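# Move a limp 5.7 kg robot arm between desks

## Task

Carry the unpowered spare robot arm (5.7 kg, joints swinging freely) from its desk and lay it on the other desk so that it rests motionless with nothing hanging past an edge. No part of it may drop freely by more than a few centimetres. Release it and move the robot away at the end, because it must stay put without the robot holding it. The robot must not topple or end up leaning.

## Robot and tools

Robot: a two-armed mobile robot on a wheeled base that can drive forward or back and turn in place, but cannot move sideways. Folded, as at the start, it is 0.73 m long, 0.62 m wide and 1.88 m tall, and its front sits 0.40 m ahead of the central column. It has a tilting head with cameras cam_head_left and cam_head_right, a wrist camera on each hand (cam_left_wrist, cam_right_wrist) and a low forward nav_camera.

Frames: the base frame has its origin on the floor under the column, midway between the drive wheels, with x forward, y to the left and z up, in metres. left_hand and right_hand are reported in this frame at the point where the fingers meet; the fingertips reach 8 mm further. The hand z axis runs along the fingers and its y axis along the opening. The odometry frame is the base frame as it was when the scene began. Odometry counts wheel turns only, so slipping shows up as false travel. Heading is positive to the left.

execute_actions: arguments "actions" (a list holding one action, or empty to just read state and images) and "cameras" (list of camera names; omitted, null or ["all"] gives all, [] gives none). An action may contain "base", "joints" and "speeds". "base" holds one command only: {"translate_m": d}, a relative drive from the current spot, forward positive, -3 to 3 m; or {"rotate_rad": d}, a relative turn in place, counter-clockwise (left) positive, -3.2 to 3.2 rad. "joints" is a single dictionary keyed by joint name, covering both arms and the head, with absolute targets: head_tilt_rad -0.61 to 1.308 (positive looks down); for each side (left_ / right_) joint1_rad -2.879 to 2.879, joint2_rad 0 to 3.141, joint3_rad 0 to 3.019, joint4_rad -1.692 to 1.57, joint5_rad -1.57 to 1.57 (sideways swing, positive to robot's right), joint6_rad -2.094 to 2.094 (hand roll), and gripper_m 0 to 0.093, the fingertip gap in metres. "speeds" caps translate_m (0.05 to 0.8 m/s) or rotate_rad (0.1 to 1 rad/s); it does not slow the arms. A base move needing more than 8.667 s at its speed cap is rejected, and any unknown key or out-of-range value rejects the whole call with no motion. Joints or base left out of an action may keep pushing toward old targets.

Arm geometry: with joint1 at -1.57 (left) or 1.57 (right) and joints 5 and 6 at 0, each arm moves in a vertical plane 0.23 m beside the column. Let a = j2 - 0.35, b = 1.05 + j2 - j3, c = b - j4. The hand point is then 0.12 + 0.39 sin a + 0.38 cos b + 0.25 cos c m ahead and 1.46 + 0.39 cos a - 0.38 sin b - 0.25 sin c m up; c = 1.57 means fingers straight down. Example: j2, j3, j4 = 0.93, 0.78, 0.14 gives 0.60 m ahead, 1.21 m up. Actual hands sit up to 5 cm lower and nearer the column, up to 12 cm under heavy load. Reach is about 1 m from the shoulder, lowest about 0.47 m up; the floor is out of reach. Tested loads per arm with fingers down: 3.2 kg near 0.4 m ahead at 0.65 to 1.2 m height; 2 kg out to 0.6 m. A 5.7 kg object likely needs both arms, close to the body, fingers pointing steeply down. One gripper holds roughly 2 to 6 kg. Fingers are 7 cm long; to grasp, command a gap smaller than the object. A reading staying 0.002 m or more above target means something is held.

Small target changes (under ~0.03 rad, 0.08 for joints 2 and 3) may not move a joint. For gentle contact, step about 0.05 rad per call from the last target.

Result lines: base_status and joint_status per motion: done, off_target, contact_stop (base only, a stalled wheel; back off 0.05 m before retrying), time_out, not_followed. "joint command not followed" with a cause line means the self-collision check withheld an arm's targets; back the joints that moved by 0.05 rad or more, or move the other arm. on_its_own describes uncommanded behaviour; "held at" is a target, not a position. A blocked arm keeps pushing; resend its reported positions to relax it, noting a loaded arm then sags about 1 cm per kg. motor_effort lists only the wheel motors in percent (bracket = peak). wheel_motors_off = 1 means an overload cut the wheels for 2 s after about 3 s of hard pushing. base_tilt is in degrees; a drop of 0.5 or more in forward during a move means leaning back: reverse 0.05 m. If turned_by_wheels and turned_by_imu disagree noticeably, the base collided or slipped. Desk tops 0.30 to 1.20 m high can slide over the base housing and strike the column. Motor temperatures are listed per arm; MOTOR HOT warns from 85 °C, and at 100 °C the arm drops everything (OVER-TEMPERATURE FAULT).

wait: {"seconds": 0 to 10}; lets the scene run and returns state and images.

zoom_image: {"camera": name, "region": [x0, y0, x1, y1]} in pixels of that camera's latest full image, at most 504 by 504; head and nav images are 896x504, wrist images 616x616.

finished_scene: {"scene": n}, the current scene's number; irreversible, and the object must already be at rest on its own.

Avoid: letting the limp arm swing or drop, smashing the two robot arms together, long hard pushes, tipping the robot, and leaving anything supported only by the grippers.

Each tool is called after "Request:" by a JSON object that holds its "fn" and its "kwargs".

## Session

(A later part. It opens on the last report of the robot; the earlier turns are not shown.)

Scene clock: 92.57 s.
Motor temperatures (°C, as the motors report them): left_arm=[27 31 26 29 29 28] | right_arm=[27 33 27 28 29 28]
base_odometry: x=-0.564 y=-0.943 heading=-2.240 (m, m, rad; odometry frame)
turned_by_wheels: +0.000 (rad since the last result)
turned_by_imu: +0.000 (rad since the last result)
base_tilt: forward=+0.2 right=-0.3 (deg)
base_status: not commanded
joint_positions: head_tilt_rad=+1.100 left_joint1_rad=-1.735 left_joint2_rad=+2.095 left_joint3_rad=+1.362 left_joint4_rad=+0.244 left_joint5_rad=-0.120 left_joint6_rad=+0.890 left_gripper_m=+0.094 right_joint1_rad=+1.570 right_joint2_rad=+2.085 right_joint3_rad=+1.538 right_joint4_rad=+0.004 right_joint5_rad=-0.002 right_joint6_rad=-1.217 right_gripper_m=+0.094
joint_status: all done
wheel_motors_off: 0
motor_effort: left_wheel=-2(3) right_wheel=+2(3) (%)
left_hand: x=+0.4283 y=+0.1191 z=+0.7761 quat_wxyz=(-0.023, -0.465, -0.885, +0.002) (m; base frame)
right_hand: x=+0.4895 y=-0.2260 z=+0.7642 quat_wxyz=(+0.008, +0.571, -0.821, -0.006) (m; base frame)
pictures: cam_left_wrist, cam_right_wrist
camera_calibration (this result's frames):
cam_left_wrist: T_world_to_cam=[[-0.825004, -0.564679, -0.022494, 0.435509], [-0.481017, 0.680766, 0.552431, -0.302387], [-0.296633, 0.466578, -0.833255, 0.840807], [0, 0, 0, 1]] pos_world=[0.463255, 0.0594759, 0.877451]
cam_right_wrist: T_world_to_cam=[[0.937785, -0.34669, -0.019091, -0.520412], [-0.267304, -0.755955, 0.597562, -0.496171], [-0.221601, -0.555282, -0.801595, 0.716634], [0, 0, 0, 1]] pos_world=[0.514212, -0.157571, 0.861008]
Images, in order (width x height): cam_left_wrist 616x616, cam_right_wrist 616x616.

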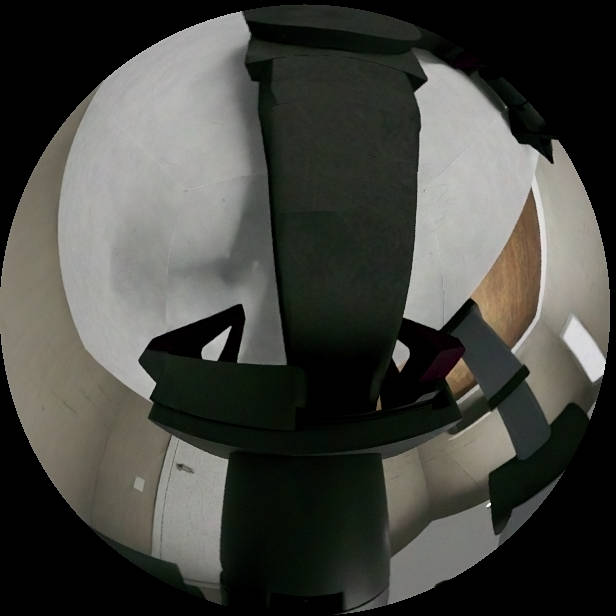

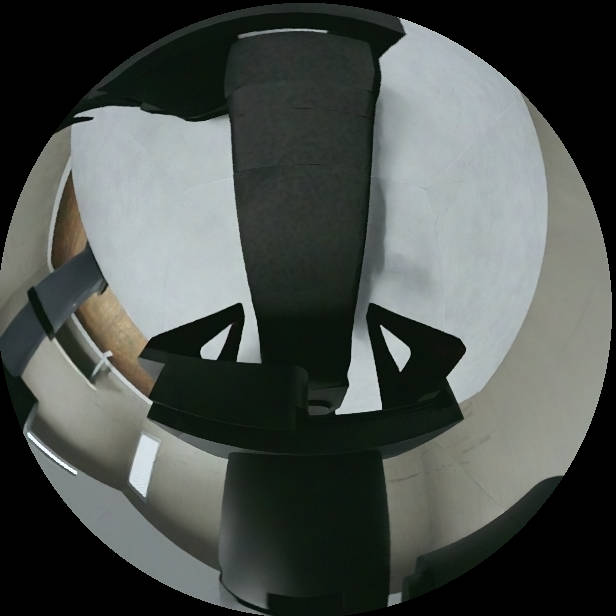

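Request:
{"fn": "execute_actions", "kwargs": {"actions": [{"joints":{"left_joint2_rad":2.19,"left_joint4_rad":0.26,"right_joint2_rad":2.14,"right_joint3_rad":1.60}}], "cameras": ["cam_left_wrist","cam_right_wrist"]}}

Request:
{"fn": "execute_actions", "kwargs": {"actions": [{"joints":{"left_gripper_m":0,"right_gripper_m":0}}], "cameras": ["cam_head_left","cam_left_wrist","cam_right_wrist"]}}

Scene clock: 97.87 s.
Motor temperatures (°C, as the motors report them): left_arm=[27 31 26 29 29 28] | right_arm=[27 34 27 28 29 28]
base_odometry: x=-0.564 y=-0.943 heading=-2.240 (m, m, rad; odometry frame)
turned_by_wheels: +0.000 (rad since the last result)
turned_by_imu: +0.000 (rad since the last result)
base_tilt: forward=+0.1 right=-0.3 (deg)
base_status: not commanded
joint_positions: head_tilt_rad=+1.100 left_joint1_rad=-1.735 left_joint2_rad=+2.098 left_joint3_rad=+1.362 left_joint4_rad=+0.244 left_joint5_rad=-0.121 left_joint6_rad=+0.890 left_gripper_m=+0.094 right_joint1_rad=+1.570 right_joint2_rad=+2.131 right_joint3_rad=+1.601 right_joint4_rad=+0.005 right_joint5_rad=-0.002 right_joint6_rad=-1.217 right_gripper_m=+0.094
joint_status: all done
wheel_motors_off: 0
motor_effort: left_wheel=-2(2) right_wheel=+2(3) (%)
left_hand: x=+0.4264 y=+0.1193 z=+0.7752 quat_wxyz=(-0.022, -0.465, -0.885, +0.002) (m; base frame)
right_hand: x=+0.4967 y=-0.2261 z=+0.7465 quat_wxyz=(+0.000, +0.571, -0.821, -0.001) (m; base frame)
pictures: cam_left_wrist, cam_right_wrist
camera_calibration (this result's frames):
cam_left_wrist: T_world_to_cam=[[-0.825209, -0.56442, -0.0214526, 0.4333], [-0.479626, 0.680166, 0.554376, -0.30496], [-0.29831, 0.467766, -0.831989, 0.838954], [0, 0, 0, 1]] pos_world=[0.461565, 0.0595522, 0.876359]
cam_right_wrist: T_world_to_cam=[[0.937982, -0.346675, -0.00262947, -0.539865], [-0.277736, -0.755954, 0.592787, -0.474934], [-0.207492, -0.555293, -0.805355, 0.699803], [0, 0, 0, 1]] pos_world=[0.519681, -0.15759, 0.843705]
Images, in order (width x height): cam_left_wrist 616x616, cam_right_wrist 616x616.

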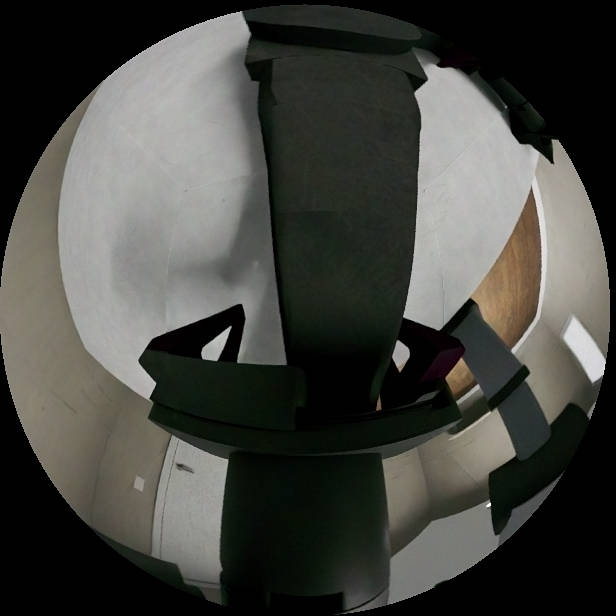

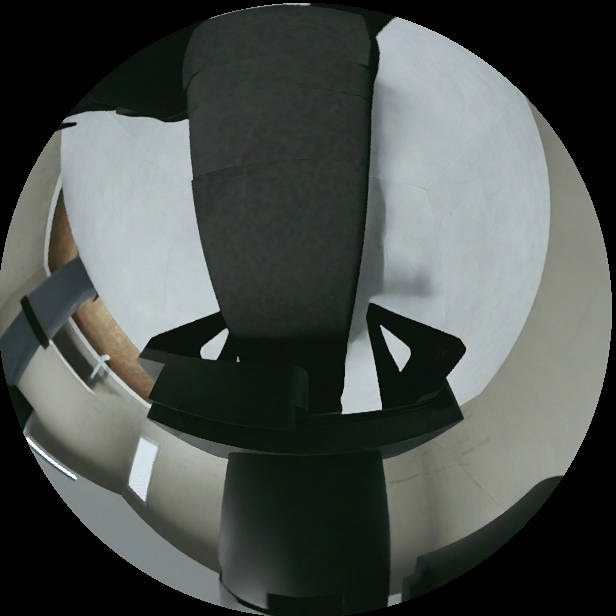

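Scene clock: 98.60 s.
Motor temperatures (°C, as the motors report them): left_arm=[27 31 26 29 29 28] | right_arm=[27 34 27 28 29 28]
base_odometry: x=-0.564 y=-0.943 heading=-2.240 (m, m, rad; odometry frame)
turned_by_wheels: +0.000 (rad since the last result)
turned_by_imu: +0.000 (rad since the last result)
base_tilt: forward=+0.2 right=-0.4 (deg)
base_status: not commanded
joint_positions: head_tilt_rad=+1.100 left_joint1_rad=-1.755 left_joint2_rad=+2.110 left_joint3_rad=+1.357 left_joint4_rad=+0.251 left_joint5_rad=-0.129 left_joint6_rad=+0.857 left_gripper_m=+0.052 right_joint1_rad=+1.570 right_joint2_rad=+2.135 right_joint3_rad=+1.593 right_joint4_rad=-0.001 right_joint5_rad=-0.012 right_joint6_rad=-1.223 right_gripper_m=+0.054
joint_status: left_gripper_m off_target (ended at +0.052, target +0.000); right_gripper_m off_target (ended at +0.054, target +0.000)
wheel_motors_off: 0
motor_effort: left_wheel=-1(2) right_wheel=+2(4) (%)
left_hand: x=+0.4152 y=+0.1056 z=+0.7737 quat_wxyz=(-0.019, -0.455, -0.890, +0.009) (m; base frame)
right_hand: x=+0.4880 y=-0.2236 z=+0.7454 quat_wxyz=(+0.004, +0.574, -0.819, -0.010) (m; base frame)
pictures: cam_head_left, cam_left_wrist, cam_right_wrist
camera_calibration (this result's frames):
cam_head_left: T_world_to_cam=[[-0.00886903, -0.999936, -0.00700438, 0.0398074], [-0.855015, 0.0112155, -0.518482, 0.839855], [0.518527, 0.00139042, -0.85506, 1.22888], [0, 0, 0, 1]] pos_world=[0.0812353, 0.0286768, 1.48649]
cam_left_wrist: T_world_to_cam=[[-0.812734, -0.582599, -0.00653189, 0.401521], [-0.488337, 0.675037, 0.553039, -0.294993], [-0.317791, 0.452663, -0.83313, 0.851391], [0, 0, 0, 1]] pos_world=[0.452838, 0.0476633, 0.875085]
cam_right_wrist: T_world_to_cam=[[0.940082, -0.340196, -0.0226271, -0.515525], [-0.262493, -0.764519, 0.588734, -0.481205], [-0.217584, -0.547519, -0.80801, 0.707175], [0, 0, 0, 1]] pos_world=[0.512193, -0.156078, 0.843041]
Images, in order (width x height): cam_head_left 896x504, cam_left_wrist 616x616, cam_right_wrist 616x616.

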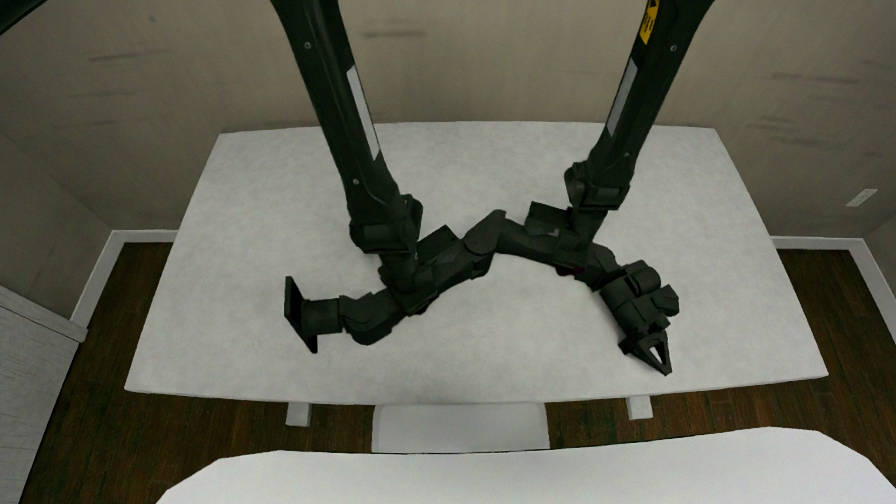

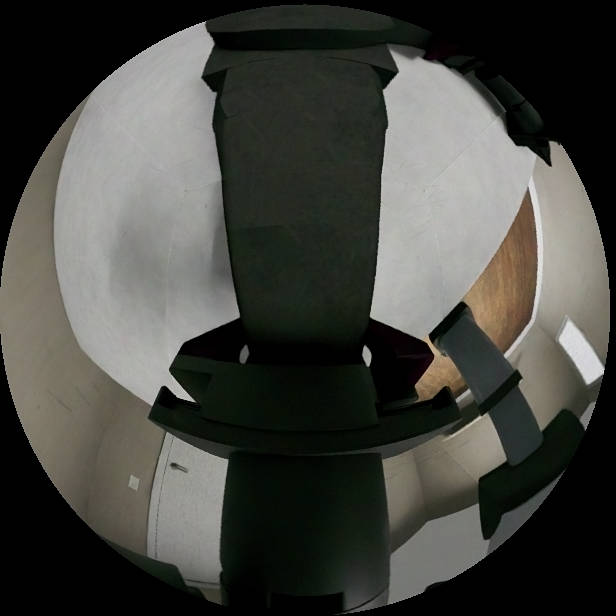

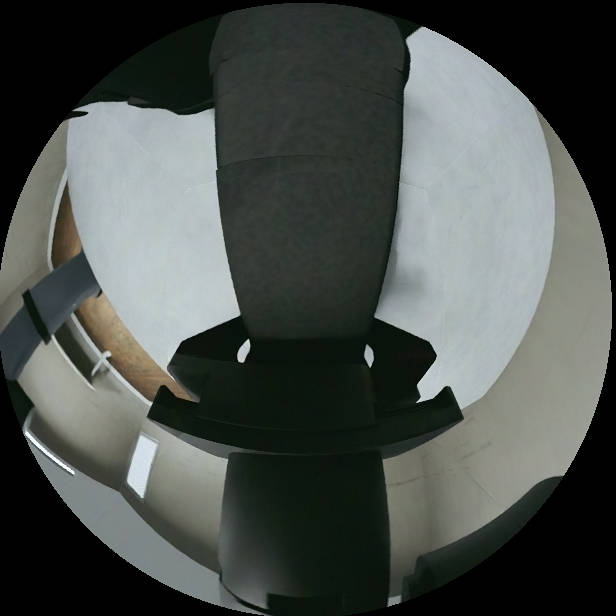

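Request:
{"fn": "execute_actions", "kwargs": {"actions": [{"joints":{"left_joint2_rad":1.98,"left_joint3_rad":1.25,"left_joint4_rad":0.25,"right_joint2_rad":2.01,"right_joint3_rad":1.45,"right_joint4_rad":0.04}}], "cameras": ["cam_head_left"]}}

Request:
{"fn": "execute_actions", "kwargs": {"actions": [{"joints":{"left_joint2_rad":1.88,"left_joint3_rad":1.14,"left_joint4_rad":0.25,"right_joint2_rad":1.90,"right_joint3_rad":1.32,"right_joint4_rad":0.06}}], "cameras": ["cam_head_left"]}}

Scene clock: 104.80 s.
Motor temperatures (°C, as the motors report them): left_arm=[27 31 26 29 29 28] | right_arm=[27 34 27 28 29 28]
base_odometry: x=-0.564 y=-0.943 heading=-2.240 (m, m, rad; odometry frame)
turned_by_wheels: +0.000 (rad since the last result)
turned_by_imu: +0.000 (rad since the last result)
base_tilt: forward=+0.2 right=-0.3 (deg)
base_status: not commanded
joint_positions: head_tilt_rad=+1.100 left_joint1_rad=-1.730 left_joint2_rad=+2.089 left_joint3_rad=+1.294 left_joint4_rad=+0.263 left_joint5_rad=-0.107 left_joint6_rad=+0.898 left_gripper_m=+0.052 right_joint1_rad=+1.590 right_joint2_rad=+2.097 right_joint3_rad=+1.474 right_joint4_rad=+0.043 right_joint5_rad=-0.004 right_joint6_rad=-1.176 right_gripper_m=+0.053
joint_status: all done
wheel_motors_off: 0
motor_effort: left_wheel=-3(4) right_wheel=+1(2) (%)
left_hand: x=+0.3949 y=+0.1241 z=+0.7833 quat_wxyz=(-0.005, -0.470, -0.883, +0.015) (m; base frame)
right_hand: x=+0.4503 y=-0.2101 z=+0.7620 quat_wxyz=(+0.018, +0.558, -0.829, -0.024) (m; base frame)
pictures: cam_head_left
camera_calibration (this result's frames):
cam_head_left: T_world_to_cam=[[-0.00886904, -0.999936, -0.00700438, 0.0398074], [-0.855015, 0.0112155, -0.518482, 0.839855], [0.518527, 0.00139042, -0.85506, 1.22888], [0, 0, 0, 1]] pos_world=[0.0812353, 0.0286768, 1.48649]
Images, in order (width x height): cam_head_left 896x504.

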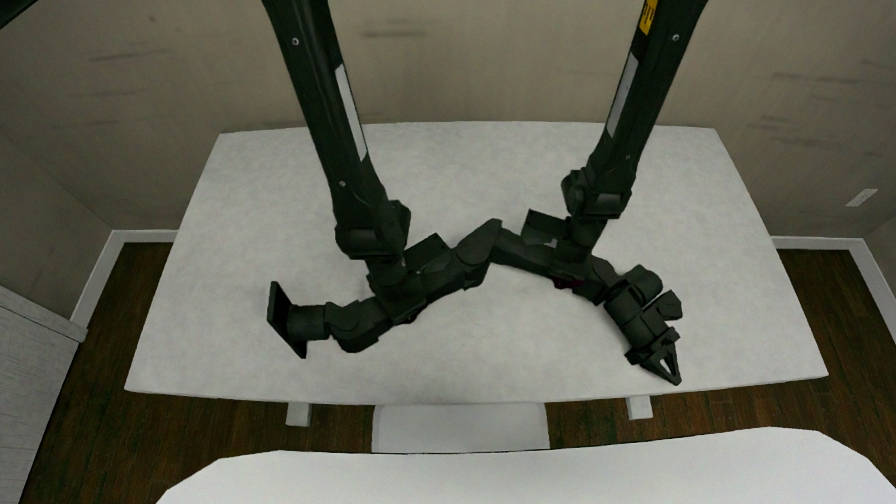

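Scene clock: 105.70 s.
Motor temperatures (°C, as the motors report them): left_arm=[27 31 27 29 29 28] | right_arm=[27 34 27 28 29 28]
base_odometry: x=-0.564 y=-0.943 heading=-2.240 (m, m, rad; odometry frame)
turned_by_wheels: +0.000 (rad since the last result)
turned_by_imu: +0.000 (rad since the last result)
base_tilt: forward=+0.2 right=-0.5 (deg)
base_status: not commanded
joint_positions: head_tilt_rad=+1.100 left_joint1_rad=-1.731 left_joint2_rad=+1.975 left_joint3_rad=+1.178 left_joint4_rad=+0.263 left_joint5_rad=-0.115 left_joint6_rad=+0.917 left_gripper_m=+0.052 right_joint1_rad=+1.595 right_joint2_rad=+1.990 right_joint3_rad=+1.347 right_joint4_rad=+0.068 right_joint5_rad=-0.010 right_joint6_rad=-1.155 right_gripper_m=+0.053
joint_status: all done
wheel_motors_off: 0
motor_effort: left_wheel=-2(3) right_wheel=+1(2) (%)
left_hand: x=+0.3993 y=+0.1303 z=+0.8267 quat_wxyz=(-0.003, -0.479, -0.878, +0.012) (m; base frame)
right_hand: x=+0.4487 y=-0.2054 z=+0.8035 quat_wxyz=(+0.014, +0.551, -0.834, -0.027) (m; base frame)
pictures: cam_head_left
camera_calibration (this result's frames):
cam_head_left: T_world_to_cam=[[-0.00886903, -0.999936, -0.00700438, 0.0398074], [-0.855015, 0.0112155, -0.518482, 0.839855], [0.518527, 0.00139042, -0.85506, 1.22888], [0, 0, 0, 1]] pos_world=[0.0812353, 0.0286768, 1.48649]
Images, in order (width x height): cam_head_left 896x504.

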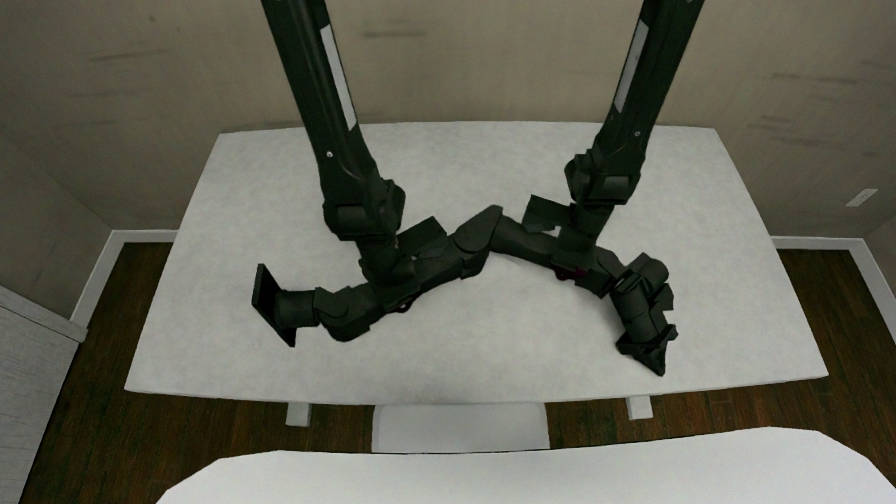

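Request:
{"fn": "execute_actions", "kwargs": {"actions": [{"joints":{"left_joint2_rad":1.77,"left_joint3_rad":1.03,"left_joint4_rad":0.24,"right_joint2_rad":1.78,"right_joint3_rad":1.19,"right_joint4_rad":0.08}}], "cameras": ["cam_head_left"]}}

Request:
{"fn": "execute_actions", "kwargs": {"actions": [{"joints":{"left_joint2_rad":1.66,"left_joint3_rad":0.92,"left_joint4_rad":0.23,"right_joint2_rad":1.66,"right_joint3_rad":1.06,"right_joint4_rad":0.09}}], "cameras": ["cam_head_left"]}}

Request:
{"fn": "execute_actions", "kwargs": {"actions": [{"joints":{"left_joint2_rad":1.55,"left_joint3_rad":0.82,"left_joint4_rad":0.21,"right_joint2_rad":1.54,"right_joint3_rad":0.94,"right_joint4_rad":0.09}}], "cameras": ["cam_head_left","cam_left_wrist","cam_right_wrist"]}}

Scene clock: 110.33 s.
Motor temperatures (°C, as the motors report them): left_arm=[27 32 27 29 29 28] | right_arm=[27 35 27 28 29 29]
base_odometry: x=-0.564 y=-0.943 heading=-2.240 (m, m, rad; odometry frame)
turned_by_wheels: +0.000 (rad since the last result)
turned_by_imu: +0.000 (rad since the last result)
base_tilt: forward=+0.2 right=-0.4 (deg)
base_status: not commanded
joint_positions: head_tilt_rad=+1.100 left_joint1_rad=-1.734 left_joint2_rad=+1.862 left_joint3_rad=+1.068 left_joint4_rad=+0.260 left_joint5_rad=-0.112 left_joint6_rad=+0.924 left_gripper_m=+0.052 right_joint1_rad=+1.600 right_joint2_rad=+1.873 right_joint3_rad=+1.219 right_joint4_rad=+0.086 right_joint5_rad=-0.010 right_joint6_rad=-1.144 right_gripper_m=+0.053
joint_status: all done
wheel_motors_off: 0
motor_effort: left_wheel=-2(3) right_wheel=+1(2) (%)
left_hand: x=+0.4003 y=+0.1337 z=+0.8696 quat_wxyz=(-0.004, -0.483, -0.876, +0.015) (m; base frame)
right_hand: x=+0.4474 y=-0.2028 z=+0.8490 quat_wxyz=(+0.009, +0.547, -0.836, -0.027) (m; base frame)
pictures: cam_head_left
camera_calibration (this result's frames):
cam_head_left: T_world_to_cam=[[-0.00886903, -0.999936, -0.00700438, 0.0398074], [-0.855015, 0.0112155, -0.518482, 0.839855], [0.518527, 0.00139042, -0.85506, 1.22888], [0, 0, 0, 1]] pos_world=[0.0812353, 0.0286768, 1.48649]
Images, in order (width x height): cam_head_left 896x504.

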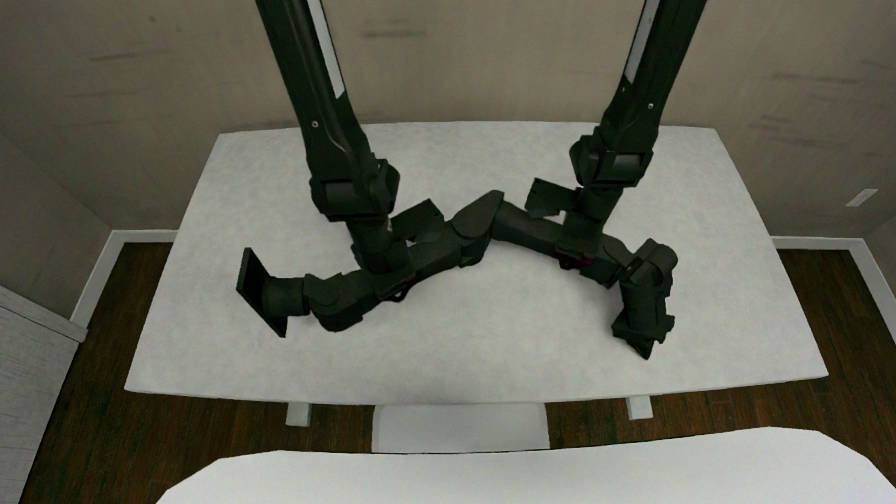

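Scene clock: 111.60 s.
Motor temperatures (°C, as the motors report them): left_arm=[27 32 27 29 29 28] | right_arm=[27 35 27 28 29 29]
base_odometry: x=-0.564 y=-0.943 heading=-2.240 (m, m, rad; odometry frame)
turned_by_wheels: +0.000 (rad since the last result)
turned_by_imu: +0.000 (rad since the last result)
base_tilt: forward=+0.1 right=-0.3 (deg)
base_status: not commanded
joint_positions: head_tilt_rad=+1.100 left_joint1_rad=-1.740 left_joint2_rad=+1.749 left_joint3_rad=+0.957 left_joint4_rad=+0.255 left_joint5_rad=-0.115 left_joint6_rad=+0.930 left_gripper_m=+0.052 right_joint1_rad=+1.605 right_joint2_rad=+1.762 right_joint3_rad=+1.099 right_joint4_rad=+0.098 right_joint5_rad=-0.016 right_joint6_rad=-1.134 right_gripper_m=+0.053
joint_status: all done
wheel_motors_off: 0
motor_effort: left_wheel=-2(3) right_wheel=+1(2) (%)
left_hand: x=+0.3957 y=+0.1370 z=+0.9125 quat_wxyz=(-0.003, -0.486, -0.874, +0.016) (m; base frame)
right_hand: x=+0.4408 y=-0.1997 z=+0.8921 quat_wxyz=(+0.005, +0.544, -0.838, -0.030) (m; base frame)
pictures: cam_head_left
camera_calibration (this result's frames):
cam_head_left: T_world_to_cam=[[-0.00886904, -0.999936, -0.00700438, 0.0398074], [-0.855015, 0.0112155, -0.518482, 0.839855], [0.518527, 0.00139042, -0.85506, 1.22888], [0, 0, 0, 1]] pos_world=[0.0812353, 0.0286768, 1.48649]
Images, in order (width x height): cam_head_left 896x504.

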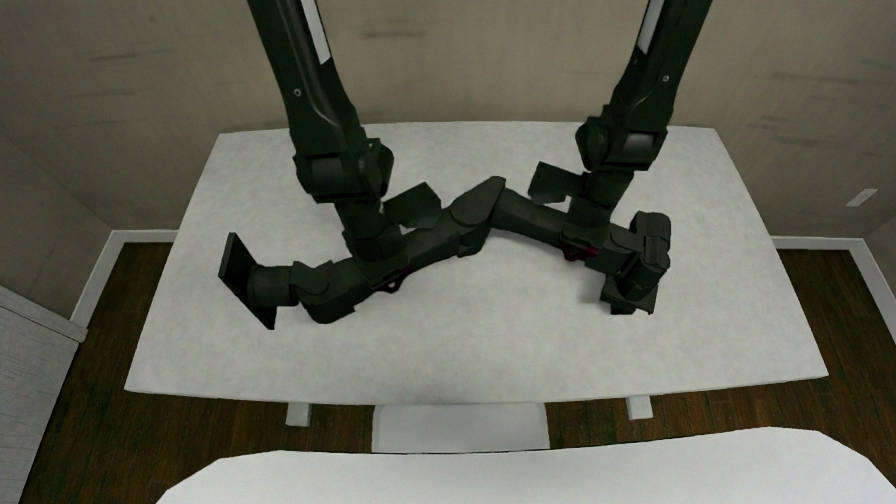

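Scene clock: 112.70 s.
Motor temperatures (°C, as the motors report them): left_arm=[27 32 27 29 29 28] | right_arm=[27 35 27 28 29 29]
base_odometry: x=-0.564 y=-0.943 heading=-2.240 (m, m, rad; odometry frame)
turned_by_wheels: +0.000 (rad since the last result)
turned_by_imu: +0.000 (rad since the last result)
base_tilt: forward=+0.2 right=-0.5 (deg)
base_status: not commanded
joint_positions: head_tilt_rad=+1.100 left_joint1_rad=-1.743 left_joint2_rad=+1.639 left_joint3_rad=+0.854 left_joint4_rad=+0.236 left_joint5_rad=-0.103 left_joint6_rad=+0.937 left_gripper_m=+0.052 right_joint1_rad=+1.611 right_joint2_rad=+1.642 right_joint3_rad=+0.976 right_joint4_rad=+0.098 right_joint5_rad=-0.020 right_joint6_rad=-1.124 right_gripper_m=+0.053
joint_status: all done
wheel_motors_off: 0
motor_effort: left_wheel=-2(4) right_wheel=+1(2) (%)
left_hand: x=+0.3860 y=+0.1402 z=+0.9530 quat_wxyz=(-0.001, -0.491, -0.871, +0.025) (m; base frame)
right_hand: x=+0.4283 y=-0.1973 z=+0.9374 quat_wxyz=(+0.005, +0.541, -0.840, -0.035) (m; base frame)
pictures: cam_head_left, cam_left_wrist, cam_right_wrist
camera_calibration (this result's frames):
cam_head_left: T_world_to_cam=[[-0.00886904, -0.999936, -0.00700438, 0.0398074], [-0.855015, 0.0112155, -0.518482, 0.839855], [0.518527, 0.00139042, -0.85506, 1.22888], [0, 0, 0, 1]] pos_world=[0.0812353, 0.0286768, 1.48649]
cam_left_wrist: T_world_to_cam=[[-0.85684, -0.514264, 0.0368496, 0.365191], [-0.406315, 0.717521, 0.565749, -0.481516], [-0.317385, 0.469784, -0.823754, 0.964319], [0, 0, 0, 1]] pos_world=[0.423323, 0.0802805, 1.05332]
cam_right_wrist: T_world_to_cam=[[0.909138, -0.411473, -0.0644871, -0.407704], [-0.30567, -0.764349, 0.567747, -0.551581], [-0.282903, -0.496449, -0.820673, 0.913617], [0, 0, 0, 1]] pos_world=[0.460522, -0.135796, 1.03665]
Images, in order (width x height): cam_head_left 896x504, cam_left_wrist 616x616, cam_right_wrist 616x616.

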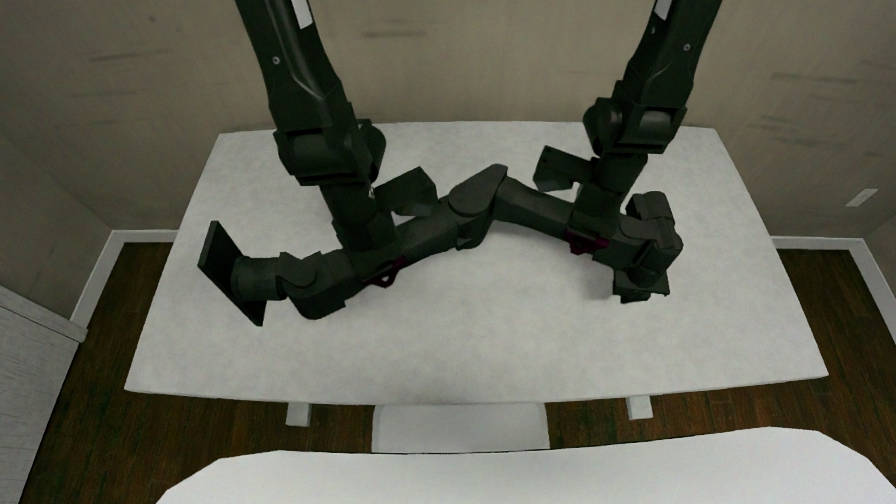

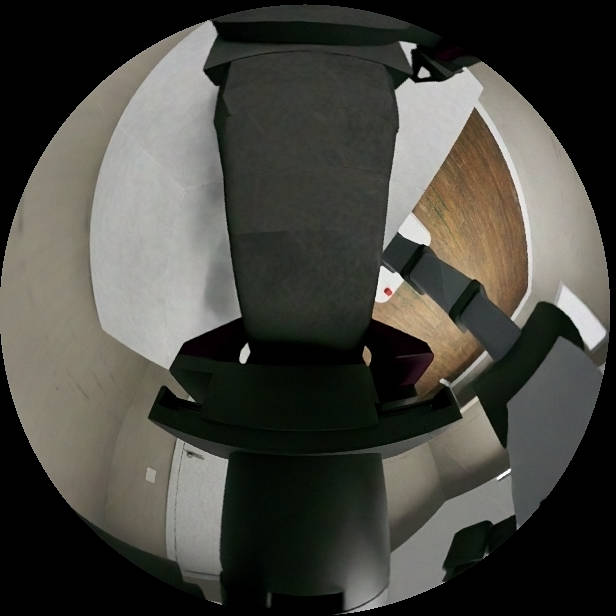

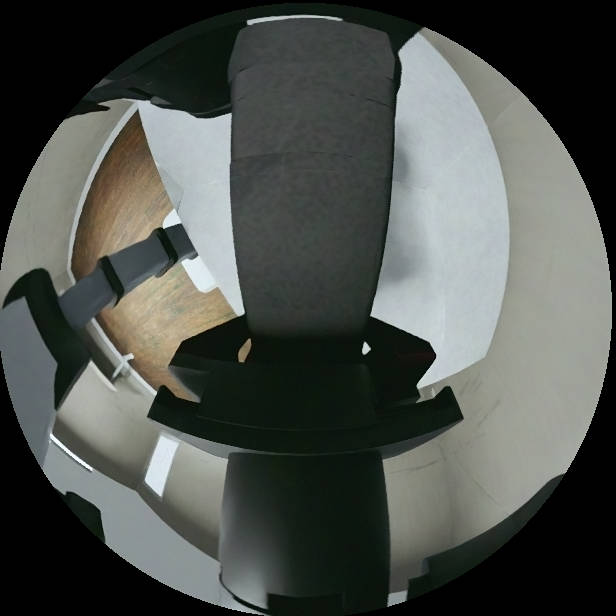

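Request:
{"fn": "execute_actions", "kwargs": {"actions": [{"joints":{"left_joint2_rad":1.44,"left_joint3_rad":0.72,"left_joint4_rad":0.19,"right_joint2_rad":1.42,"right_joint3_rad":0.83,"right_joint4_rad":0.08}}], "cameras": ["cam_head_left"]}}

Request:
{"fn": "execute_actions", "kwargs": {"actions": [{"joints":{"left_joint2_rad":1.35,"left_joint3_rad":0.64,"left_joint4_rad":0.17,"right_joint2_rad":1.32,"right_joint3_rad":0.74,"right_joint4_rad":0.06,"head_tilt_rad":0.9}}], "cameras": ["cam_head_left"]}}

Request:
{"fn": "execute_actions", "kwargs": {"actions": [{"base":{"translate_m":-0.75},"speeds":{"translate_m":0.25}}], "cameras": ["cam_head_left"]}}

Scene clock: 118.23 s.
Motor temperatures (°C, as the motors report them): left_arm=[27 33 27 29 29 28] | right_arm=[28 36 28 28 29 29]
base_odometry: x=-0.564 y=-0.943 heading=-2.240 (m, m, rad; odometry frame)
turned_by_wheels: +0.000 (rad since the last result)
turned_by_imu: +0.000 (rad since the last result)
base_tilt: forward=+0.1 right=-0.3 (deg)
base_status: not commanded
joint_positions: head_tilt_rad=+1.100 left_joint1_rad=-1.748 left_joint2_rad=+1.524 left_joint3_rad=+0.755 left_joint4_rad=+0.217 left_joint5_rad=-0.096 left_joint6_rad=+0.942 left_gripper_m=+0.052 right_joint1_rad=+1.616 right_joint2_rad=+1.520 right_joint3_rad=+0.864 right_joint4_rad=+0.089 right_joint5_rad=-0.023 right_joint6_rad=-1.115 right_gripper_m=+0.053
joint_status: all done
wheel_motors_off: 0
motor_effort: left_wheel=-2(4) right_wheel=+2(3) (%)
left_hand: x=+0.3770 y=+0.1428 z=+0.9932 quat_wxyz=(-0.003, -0.494, -0.869, +0.030) (m; base frame)
right_hand: x=+0.4171 y=-0.1951 z=+0.9815 quat_wxyz=(+0.002, +0.539, -0.842, -0.038) (m; base frame)
pictures: cam_head_left
camera_calibration (this result's frames):
cam_head_left: T_world_to_cam=[[-0.00886903, -0.999936, -0.00700438, 0.0398074], [-0.855015, 0.0112155, -0.518482, 0.839855], [0.518527, 0.00139042, -0.85506, 1.22888], [0, 0, 0, 1]] pos_world=[0.0812353, 0.0286768, 1.48649]
Images, in order (width x height): cam_head_left 896x504.

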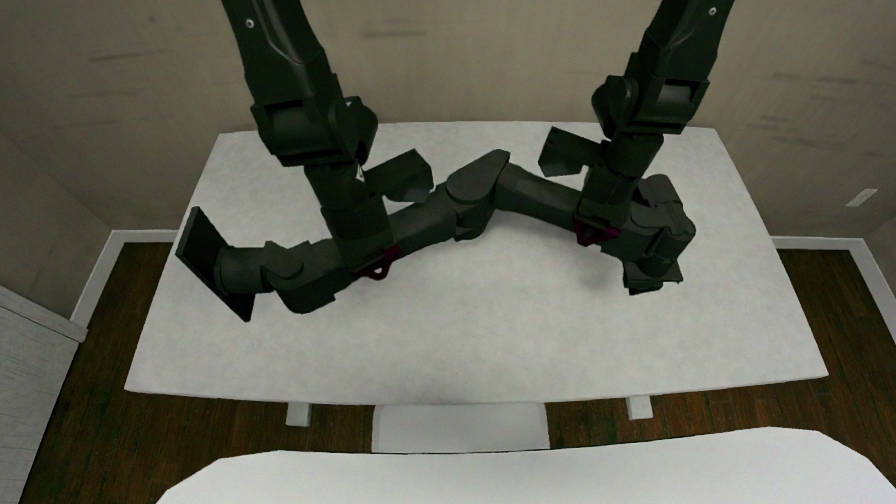

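Scene clock: 119.17 s.
Motor temperatures (°C, as the motors report them): left_arm=[27 33 27 29 29 28] | right_arm=[28 36 28 28 29 29]
base_odometry: x=-0.564 y=-0.943 heading=-2.240 (m, m, rad; odometry frame)
turned_by_wheels: +0.000 (rad since the last result)
turned_by_imu: +0.000 (rad since the last result)
base_tilt: forward=+0.1 right=-0.3 (deg)
base_status: not commanded
joint_positions: head_tilt_rad=+0.915 left_joint1_rad=-1.755 left_joint2_rad=+1.434 left_joint3_rad=+0.678 left_joint4_rad=+0.198 left_joint5_rad=-0.092 left_joint6_rad=+0.941 left_gripper_m=+0.052 right_joint1_rad=+1.620 right_joint2_rad=+1.421 right_joint3_rad=+0.777 right_joint4_rad=+0.072 right_joint5_rad=-0.025 right_joint6_rad=-1.110 right_gripper_m=+0.053
joint_status: all done
wheel_motors_off: 0
motor_effort: left_wheel=-1(3) right_wheel=+2(2) (%)
left_hand: x=+0.3648 y=+0.1440 z=+1.0235 quat_wxyz=(-0.002, -0.495, -0.868, +0.037) (m; base frame)
right_hand: x=+0.4045 y=-0.1942 z=+1.0153 quat_wxyz=(+0.003, +0.537, -0.843, -0.041) (m; base frame)
pictures: cam_head_left
camera_calibration (this result's frames):
cam_head_left: T_world_to_cam=[[-0.00743184, -0.999936, -0.00851404, 0.0420605], [-0.745254, 0.0112155, -0.666686, 1.0626], [0.666739, 0.00139042, -0.74529, 1.05242], [0, 0, 0, 1]] pos_world=[0.0905306, 0.0286768, 1.49314]
Images, in order (width x height): cam_head_left 896x504.

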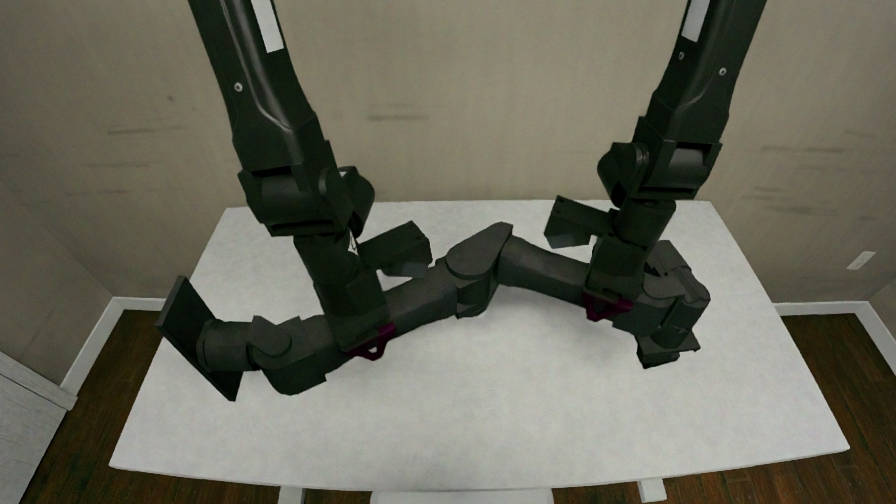

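Scene clock: 123.33 s.
Motor temperatures (°C, as the motors report them): left_arm=[27 33 27 29 29 28] | right_arm=[28 36 28 28 30 30]
base_odometry: x=-0.098 y=-0.355 heading=-2.241 (m, m, rad; odometry frame)
turned_by_wheels: -0.001 (rad since the last result)
turned_by_imu: +0.002 (rad since the last result)
base_tilt: forward=+0.1 right=-0.3 (deg)
base_status: done
joint_positions: head_tilt_rad=+0.914 left_joint1_rad=-1.756 left_joint2_rad=+1.431 left_joint3_rad=+0.665 left_joint4_rad=+0.183 left_joint5_rad=-0.089 left_joint6_rad=+0.937 left_gripper_m=+0.052 right_joint1_rad=+1.621 right_joint2_rad=+1.420 right_joint3_rad=+0.765 right_joint4_rad=+0.063 right_joint5_rad=-0.026 right_joint6_rad=-1.107 right_gripper_m=+0.053
joint_status: not commanded
wheel_motors_off: 0
motor_effort: left_wheel=-1(36) right_wheel=+1(35) (%)
left_hand: x=+0.3550 y=+0.1444 z=+1.0256 quat_wxyz=(+0.009, -0.495, -0.868, +0.043) (m; base frame)
right_hand: x=+0.3944 y=-0.1937 z=+1.0164 quat_wxyz=(+0.011, +0.536, -0.843, -0.048) (m; base frame)
pictures: cam_head_left
camera_calibration (this result's frames):
cam_head_left: T_world_to_cam=[[-0.00742491, -0.999936, -0.00852009, 0.0420694], [-0.744711, 0.0112155, -0.667293, 1.06351], [0.667346, 0.00139042, -0.744747, 1.05155], [0, 0, 0, 1]] pos_world=[0.0905687, 0.0286768, 1.49317]
Images, in order (width x height): cam_head_left 896x504.

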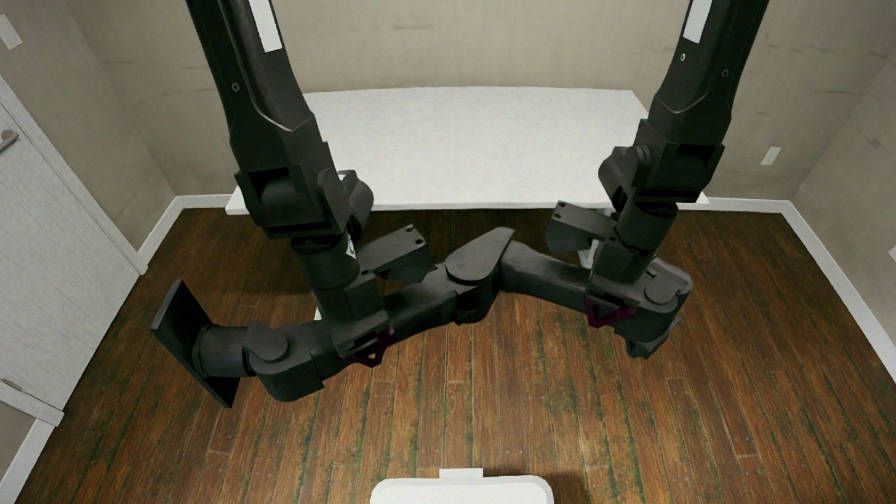

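Request:
{"fn": "execute_actions", "kwargs": {"actions": [{"base":{"rotate_rad":3.0},"speeds":{"rotate_rad":0.45},"joints":{"head_tilt_rad":0.45}}], "cameras": ["cam_head_left","nav_camera"]}}

Scene clock: 133.57 s.
Motor temperatures (°C, as the motors report them): left_arm=[27 33 27 29 30 29] | right_arm=[28 37 28 28 30 30]
base_odometry: x=-0.098 y=-0.355 heading=+0.759 (m, m, rad; odometry frame)
turned_by_wheels: +3.000 (rad since the last result)
turned_by_imu: +3.032 (rad since the last result)
base_tilt: forward=+0.1 right=-0.3 (deg)
base_status: done
joint_positions: head_tilt_rad=+0.468 left_joint1_rad=-1.759 left_joint2_rad=+1.431 left_joint3_rad=+0.665 left_joint4_rad=+0.183 left_joint5_rad=-0.092 left_joint6_rad=+0.936 left_gripper_m=+0.052 right_joint1_rad=+1.621 right_joint2_rad=+1.420 right_joint3_rad=+0.765 right_joint4_rad=+0.063 right_joint5_rad=-0.026 right_joint6_rad=-1.108 right_gripper_m=+0.053
joint_status: all done
wheel_motors_off: 0
motor_effort: left_wheel=-1(35) right_wheel=+1(44) (%)
left_hand: x=+0.3549 y=+0.1436 z=+1.0258 quat_wxyz=(+0.009, -0.495, -0.868, +0.042) (m; base frame)
right_hand: x=+0.3944 y=-0.1940 z=+1.0164 quat_wxyz=(+0.011, +0.537, -0.842, -0.048) (m; base frame)
pictures: cam_head_left, nav_camera
camera_calibration (this result's frames):
cam_head_left: T_world_to_cam=[[-0.00302844, -0.999936, -0.0108881, 0.0454963], [-0.384449, 0.0112155, -0.923078, 1.43941], [0.923141, 0.00139042, -0.384459, 0.483921], [0, 0, 0, 1]] pos_world=[0.106788, 0.0286768, 1.51523]
Images, in order (width x height): cam_head_left 896x504, nav_camera 896x504.

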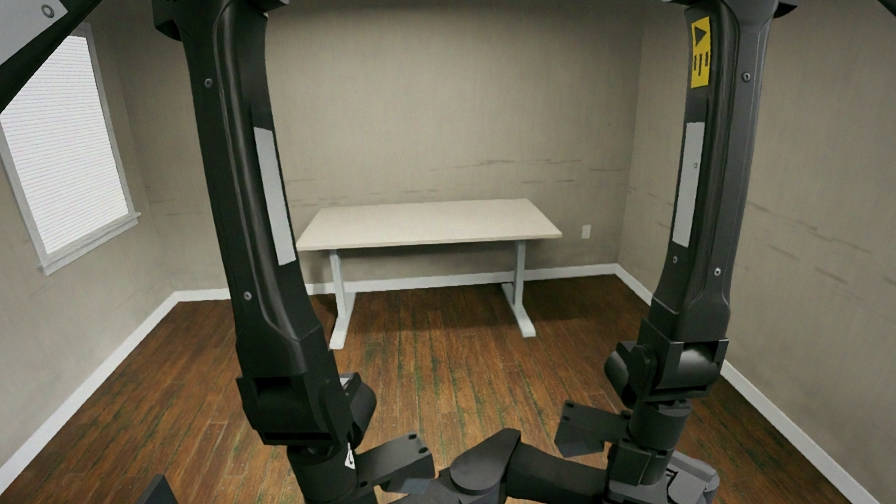

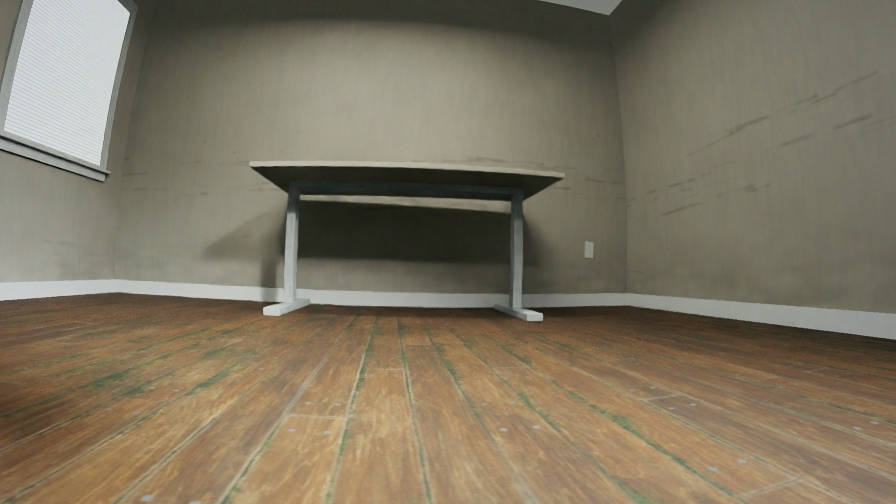

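Request:
{"fn": "execute_actions", "kwargs": {"actions": [{"base":{"translate_m":1.0},"speeds":{"translate_m":0.3}}], "cameras": []}}

Request:
{"fn": "execute_actions", "kwargs": {"actions": [{"base":{"rotate_rad":0.093},"speeds":{"rotate_rad":0.3},"joints":{"head_tilt_rad":0.65}}], "cameras": ["cam_head_left","nav_camera"]}}

Scene clock: 143.10 s.
Motor temperatures (°C, as the motors report them): left_arm=[27 33 27 29 30 29] | right_arm=[28 37 28 28 31 30]
base_odometry: x=+0.627 y=+0.333 heading=+0.759 (m, m, rad; odometry frame)
turned_by_wheels: +0.001 (rad since the last result)
turned_by_imu: -0.003 (rad since the last result)
base_tilt: forward=+0.0 right=-0.3 (deg)
base_status: done
joint_positions: head_tilt_rad=+0.468 left_joint1_rad=-1.759 left_joint2_rad=+1.431 left_joint3_rad=+0.670 left_joint4_rad=+0.182 left_joint5_rad=-0.094 left_joint6_rad=+0.935 left_gripper_m=+0.052 right_joint1_rad=+1.621 right_joint2_rad=+1.422 right_joint3_rad=+0.772 right_joint4_rad=+0.062 right_joint5_rad=-0.026 right_joint6_rad=-1.110 right_gripper_m=+0.053
joint_status: not commanded
wheel_motors_off: 0
motor_effort: left_wheel=+2(50) right_wheel=-1(53) (%)
left_hand: x=+0.3578 y=+0.1434 z=+1.0253 quat_wxyz=(+0.007, -0.495, -0.868, +0.041) (m; base frame)
right_hand: x=+0.3977 y=-0.1939 z=+1.0155 quat_wxyz=(+0.010, +0.537, -0.842, -0.046) (m; base frame)
pictures: none
No camera images: the call's "cameras" was empty. Leave "cameras" out to get every camera's image.

Scene clock: 144.10 s.
Motor temperatures (°C, as the motors report them): left_arm=[27 33 27 29 30 29] | right_arm=[28 37 28 28 31 31]
base_odometry: x=+0.627 y=+0.333 heading=+0.851 (m, m, rad; odometry frame)
turned_by_wheels: +0.092 (rad since the last result)
turned_by_imu: +0.091 (rad since the last result)
base_tilt: forward=+0.2 right=-0.4 (deg)
base_status: done
joint_positions: head_tilt_rad=+0.653 left_joint1_rad=-1.758 left_joint2_rad=+1.431 left_joint3_rad=+0.670 left_joint4_rad=+0.182 left_joint5_rad=-0.093 left_joint6_rad=+0.936 left_gripper_m=+0.052 right_joint1_rad=+1.621 right_joint2_rad=+1.422 right_joint3_rad=+0.772 right_joint4_rad=+0.062 right_joint5_rad=-0.026 right_joint6_rad=-1.109 right_gripper_m=+0.053
joint_status: all done
wheel_motors_off: 0
motor_effort: left_wheel=+0(41) right_wheel=+0(40) (%)
left_hand: x=+0.3578 y=+0.1439 z=+1.0252 quat_wxyz=(+0.007, -0.495, -0.868, +0.041) (m; base frame)
right_hand: x=+0.3977 y=-0.1937 z=+1.0156 quat_wxyz=(+0.010, +0.537, -0.842, -0.046) (m; base frame)
pictures: cam_head_left, nav_camera
camera_calibration (this result's frames):
cam_head_left: T_world_to_cam=[[-0.0049747, -0.999936, -0.0101476, 0.0444533], [-0.547284, 0.0112155, -0.836872, 1.31479], [0.836932, 0.00139042, -0.547305, 0.739014], [0, 0, 0, 1]] pos_world=[0.101279, 0.0286768, 1.50523]
Images, in order (width x height): cam_head_left 896x504, nav_camera 896x504.

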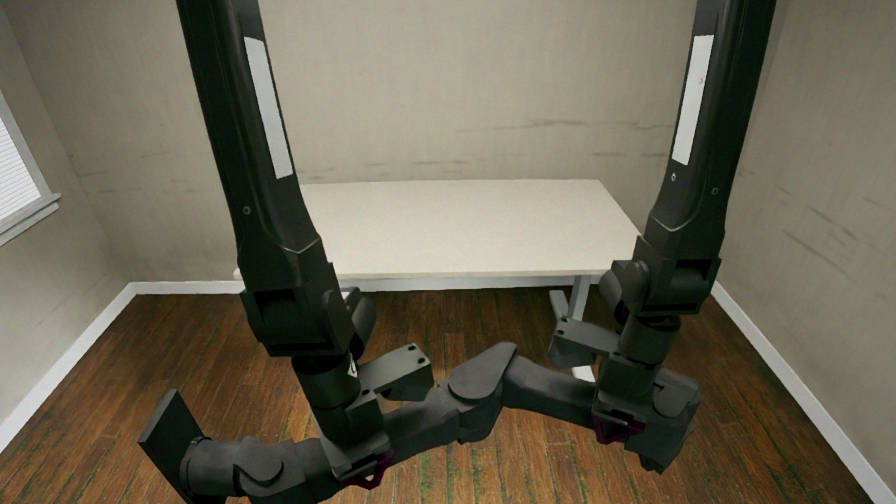

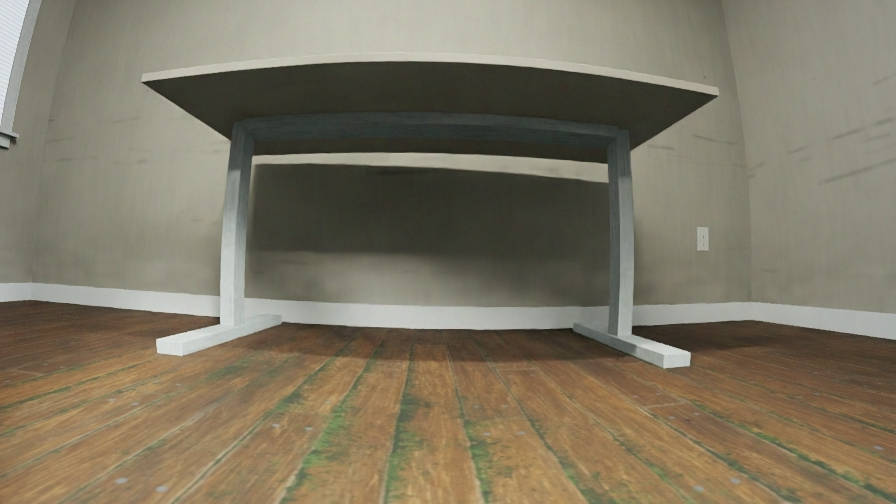

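Request:
{"fn": "execute_actions", "kwargs": {"actions": [{"base":{"translate_m":1.0},"speeds":{"translate_m":0.25},"joints":{"head_tilt_rad":1.0}}], "cameras": ["cam_head_left"]}}

Scene clock: 151.93 s.
Motor temperatures (°C, as the motors report them): left_arm=[27 34 28 29 30 29] | right_arm=[28 37 28 28 31 31]
base_odometry: x=+1.286 y=+1.086 heading=+0.852 (m, m, rad; odometry frame)
turned_by_wheels: +0.001 (rad since the last result)
turned_by_imu: -0.003 (rad since the last result)
base_tilt: forward=+0.2 right=-0.5 (deg)
base_status: done
joint_positions: head_tilt_rad=+1.000 left_joint1_rad=-1.758 left_joint2_rad=+1.430 left_joint3_rad=+0.670 left_joint4_rad=+0.182 left_joint5_rad=-0.093 left_joint6_rad=+0.935 left_gripper_m=+0.052 right_joint1_rad=+1.621 right_joint2_rad=+1.422 right_joint3_rad=+0.773 right_joint4_rad=+0.062 right_joint5_rad=-0.026 right_joint6_rad=-1.110 right_gripper_m=+0.053
joint_status: all done
wheel_motors_off: 0
motor_effort: left_wheel=+1(53) right_wheel=-1(36) (%)
left_hand: x=+0.3578 y=+0.1440 z=+1.0253 quat_wxyz=(+0.007, -0.494, -0.868, +0.041) (m; base frame)
right_hand: x=+0.3985 y=-0.1936 z=+1.0155 quat_wxyz=(+0.009, +0.537, -0.842, -0.046) (m; base frame)
pictures: cam_head_left
camera_calibration (this result's frames):
cam_head_left: T_world_to_cam=[[-0.00812896, -0.999936, -0.00785119, 0.0410745], [-0.79925, 0.0112155, -0.600894, 0.963982], [0.600944, 0.00139042, -0.79929, 1.13887], [0, 0, 0, 1]] pos_world=[0.0863987, 0.0286768, 1.48986]
Images, in order (width x height): cam_head_left 896x504.

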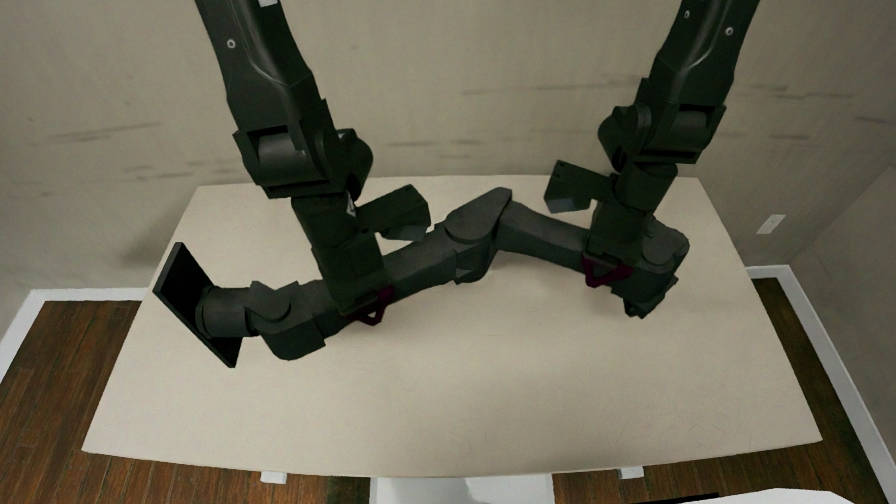

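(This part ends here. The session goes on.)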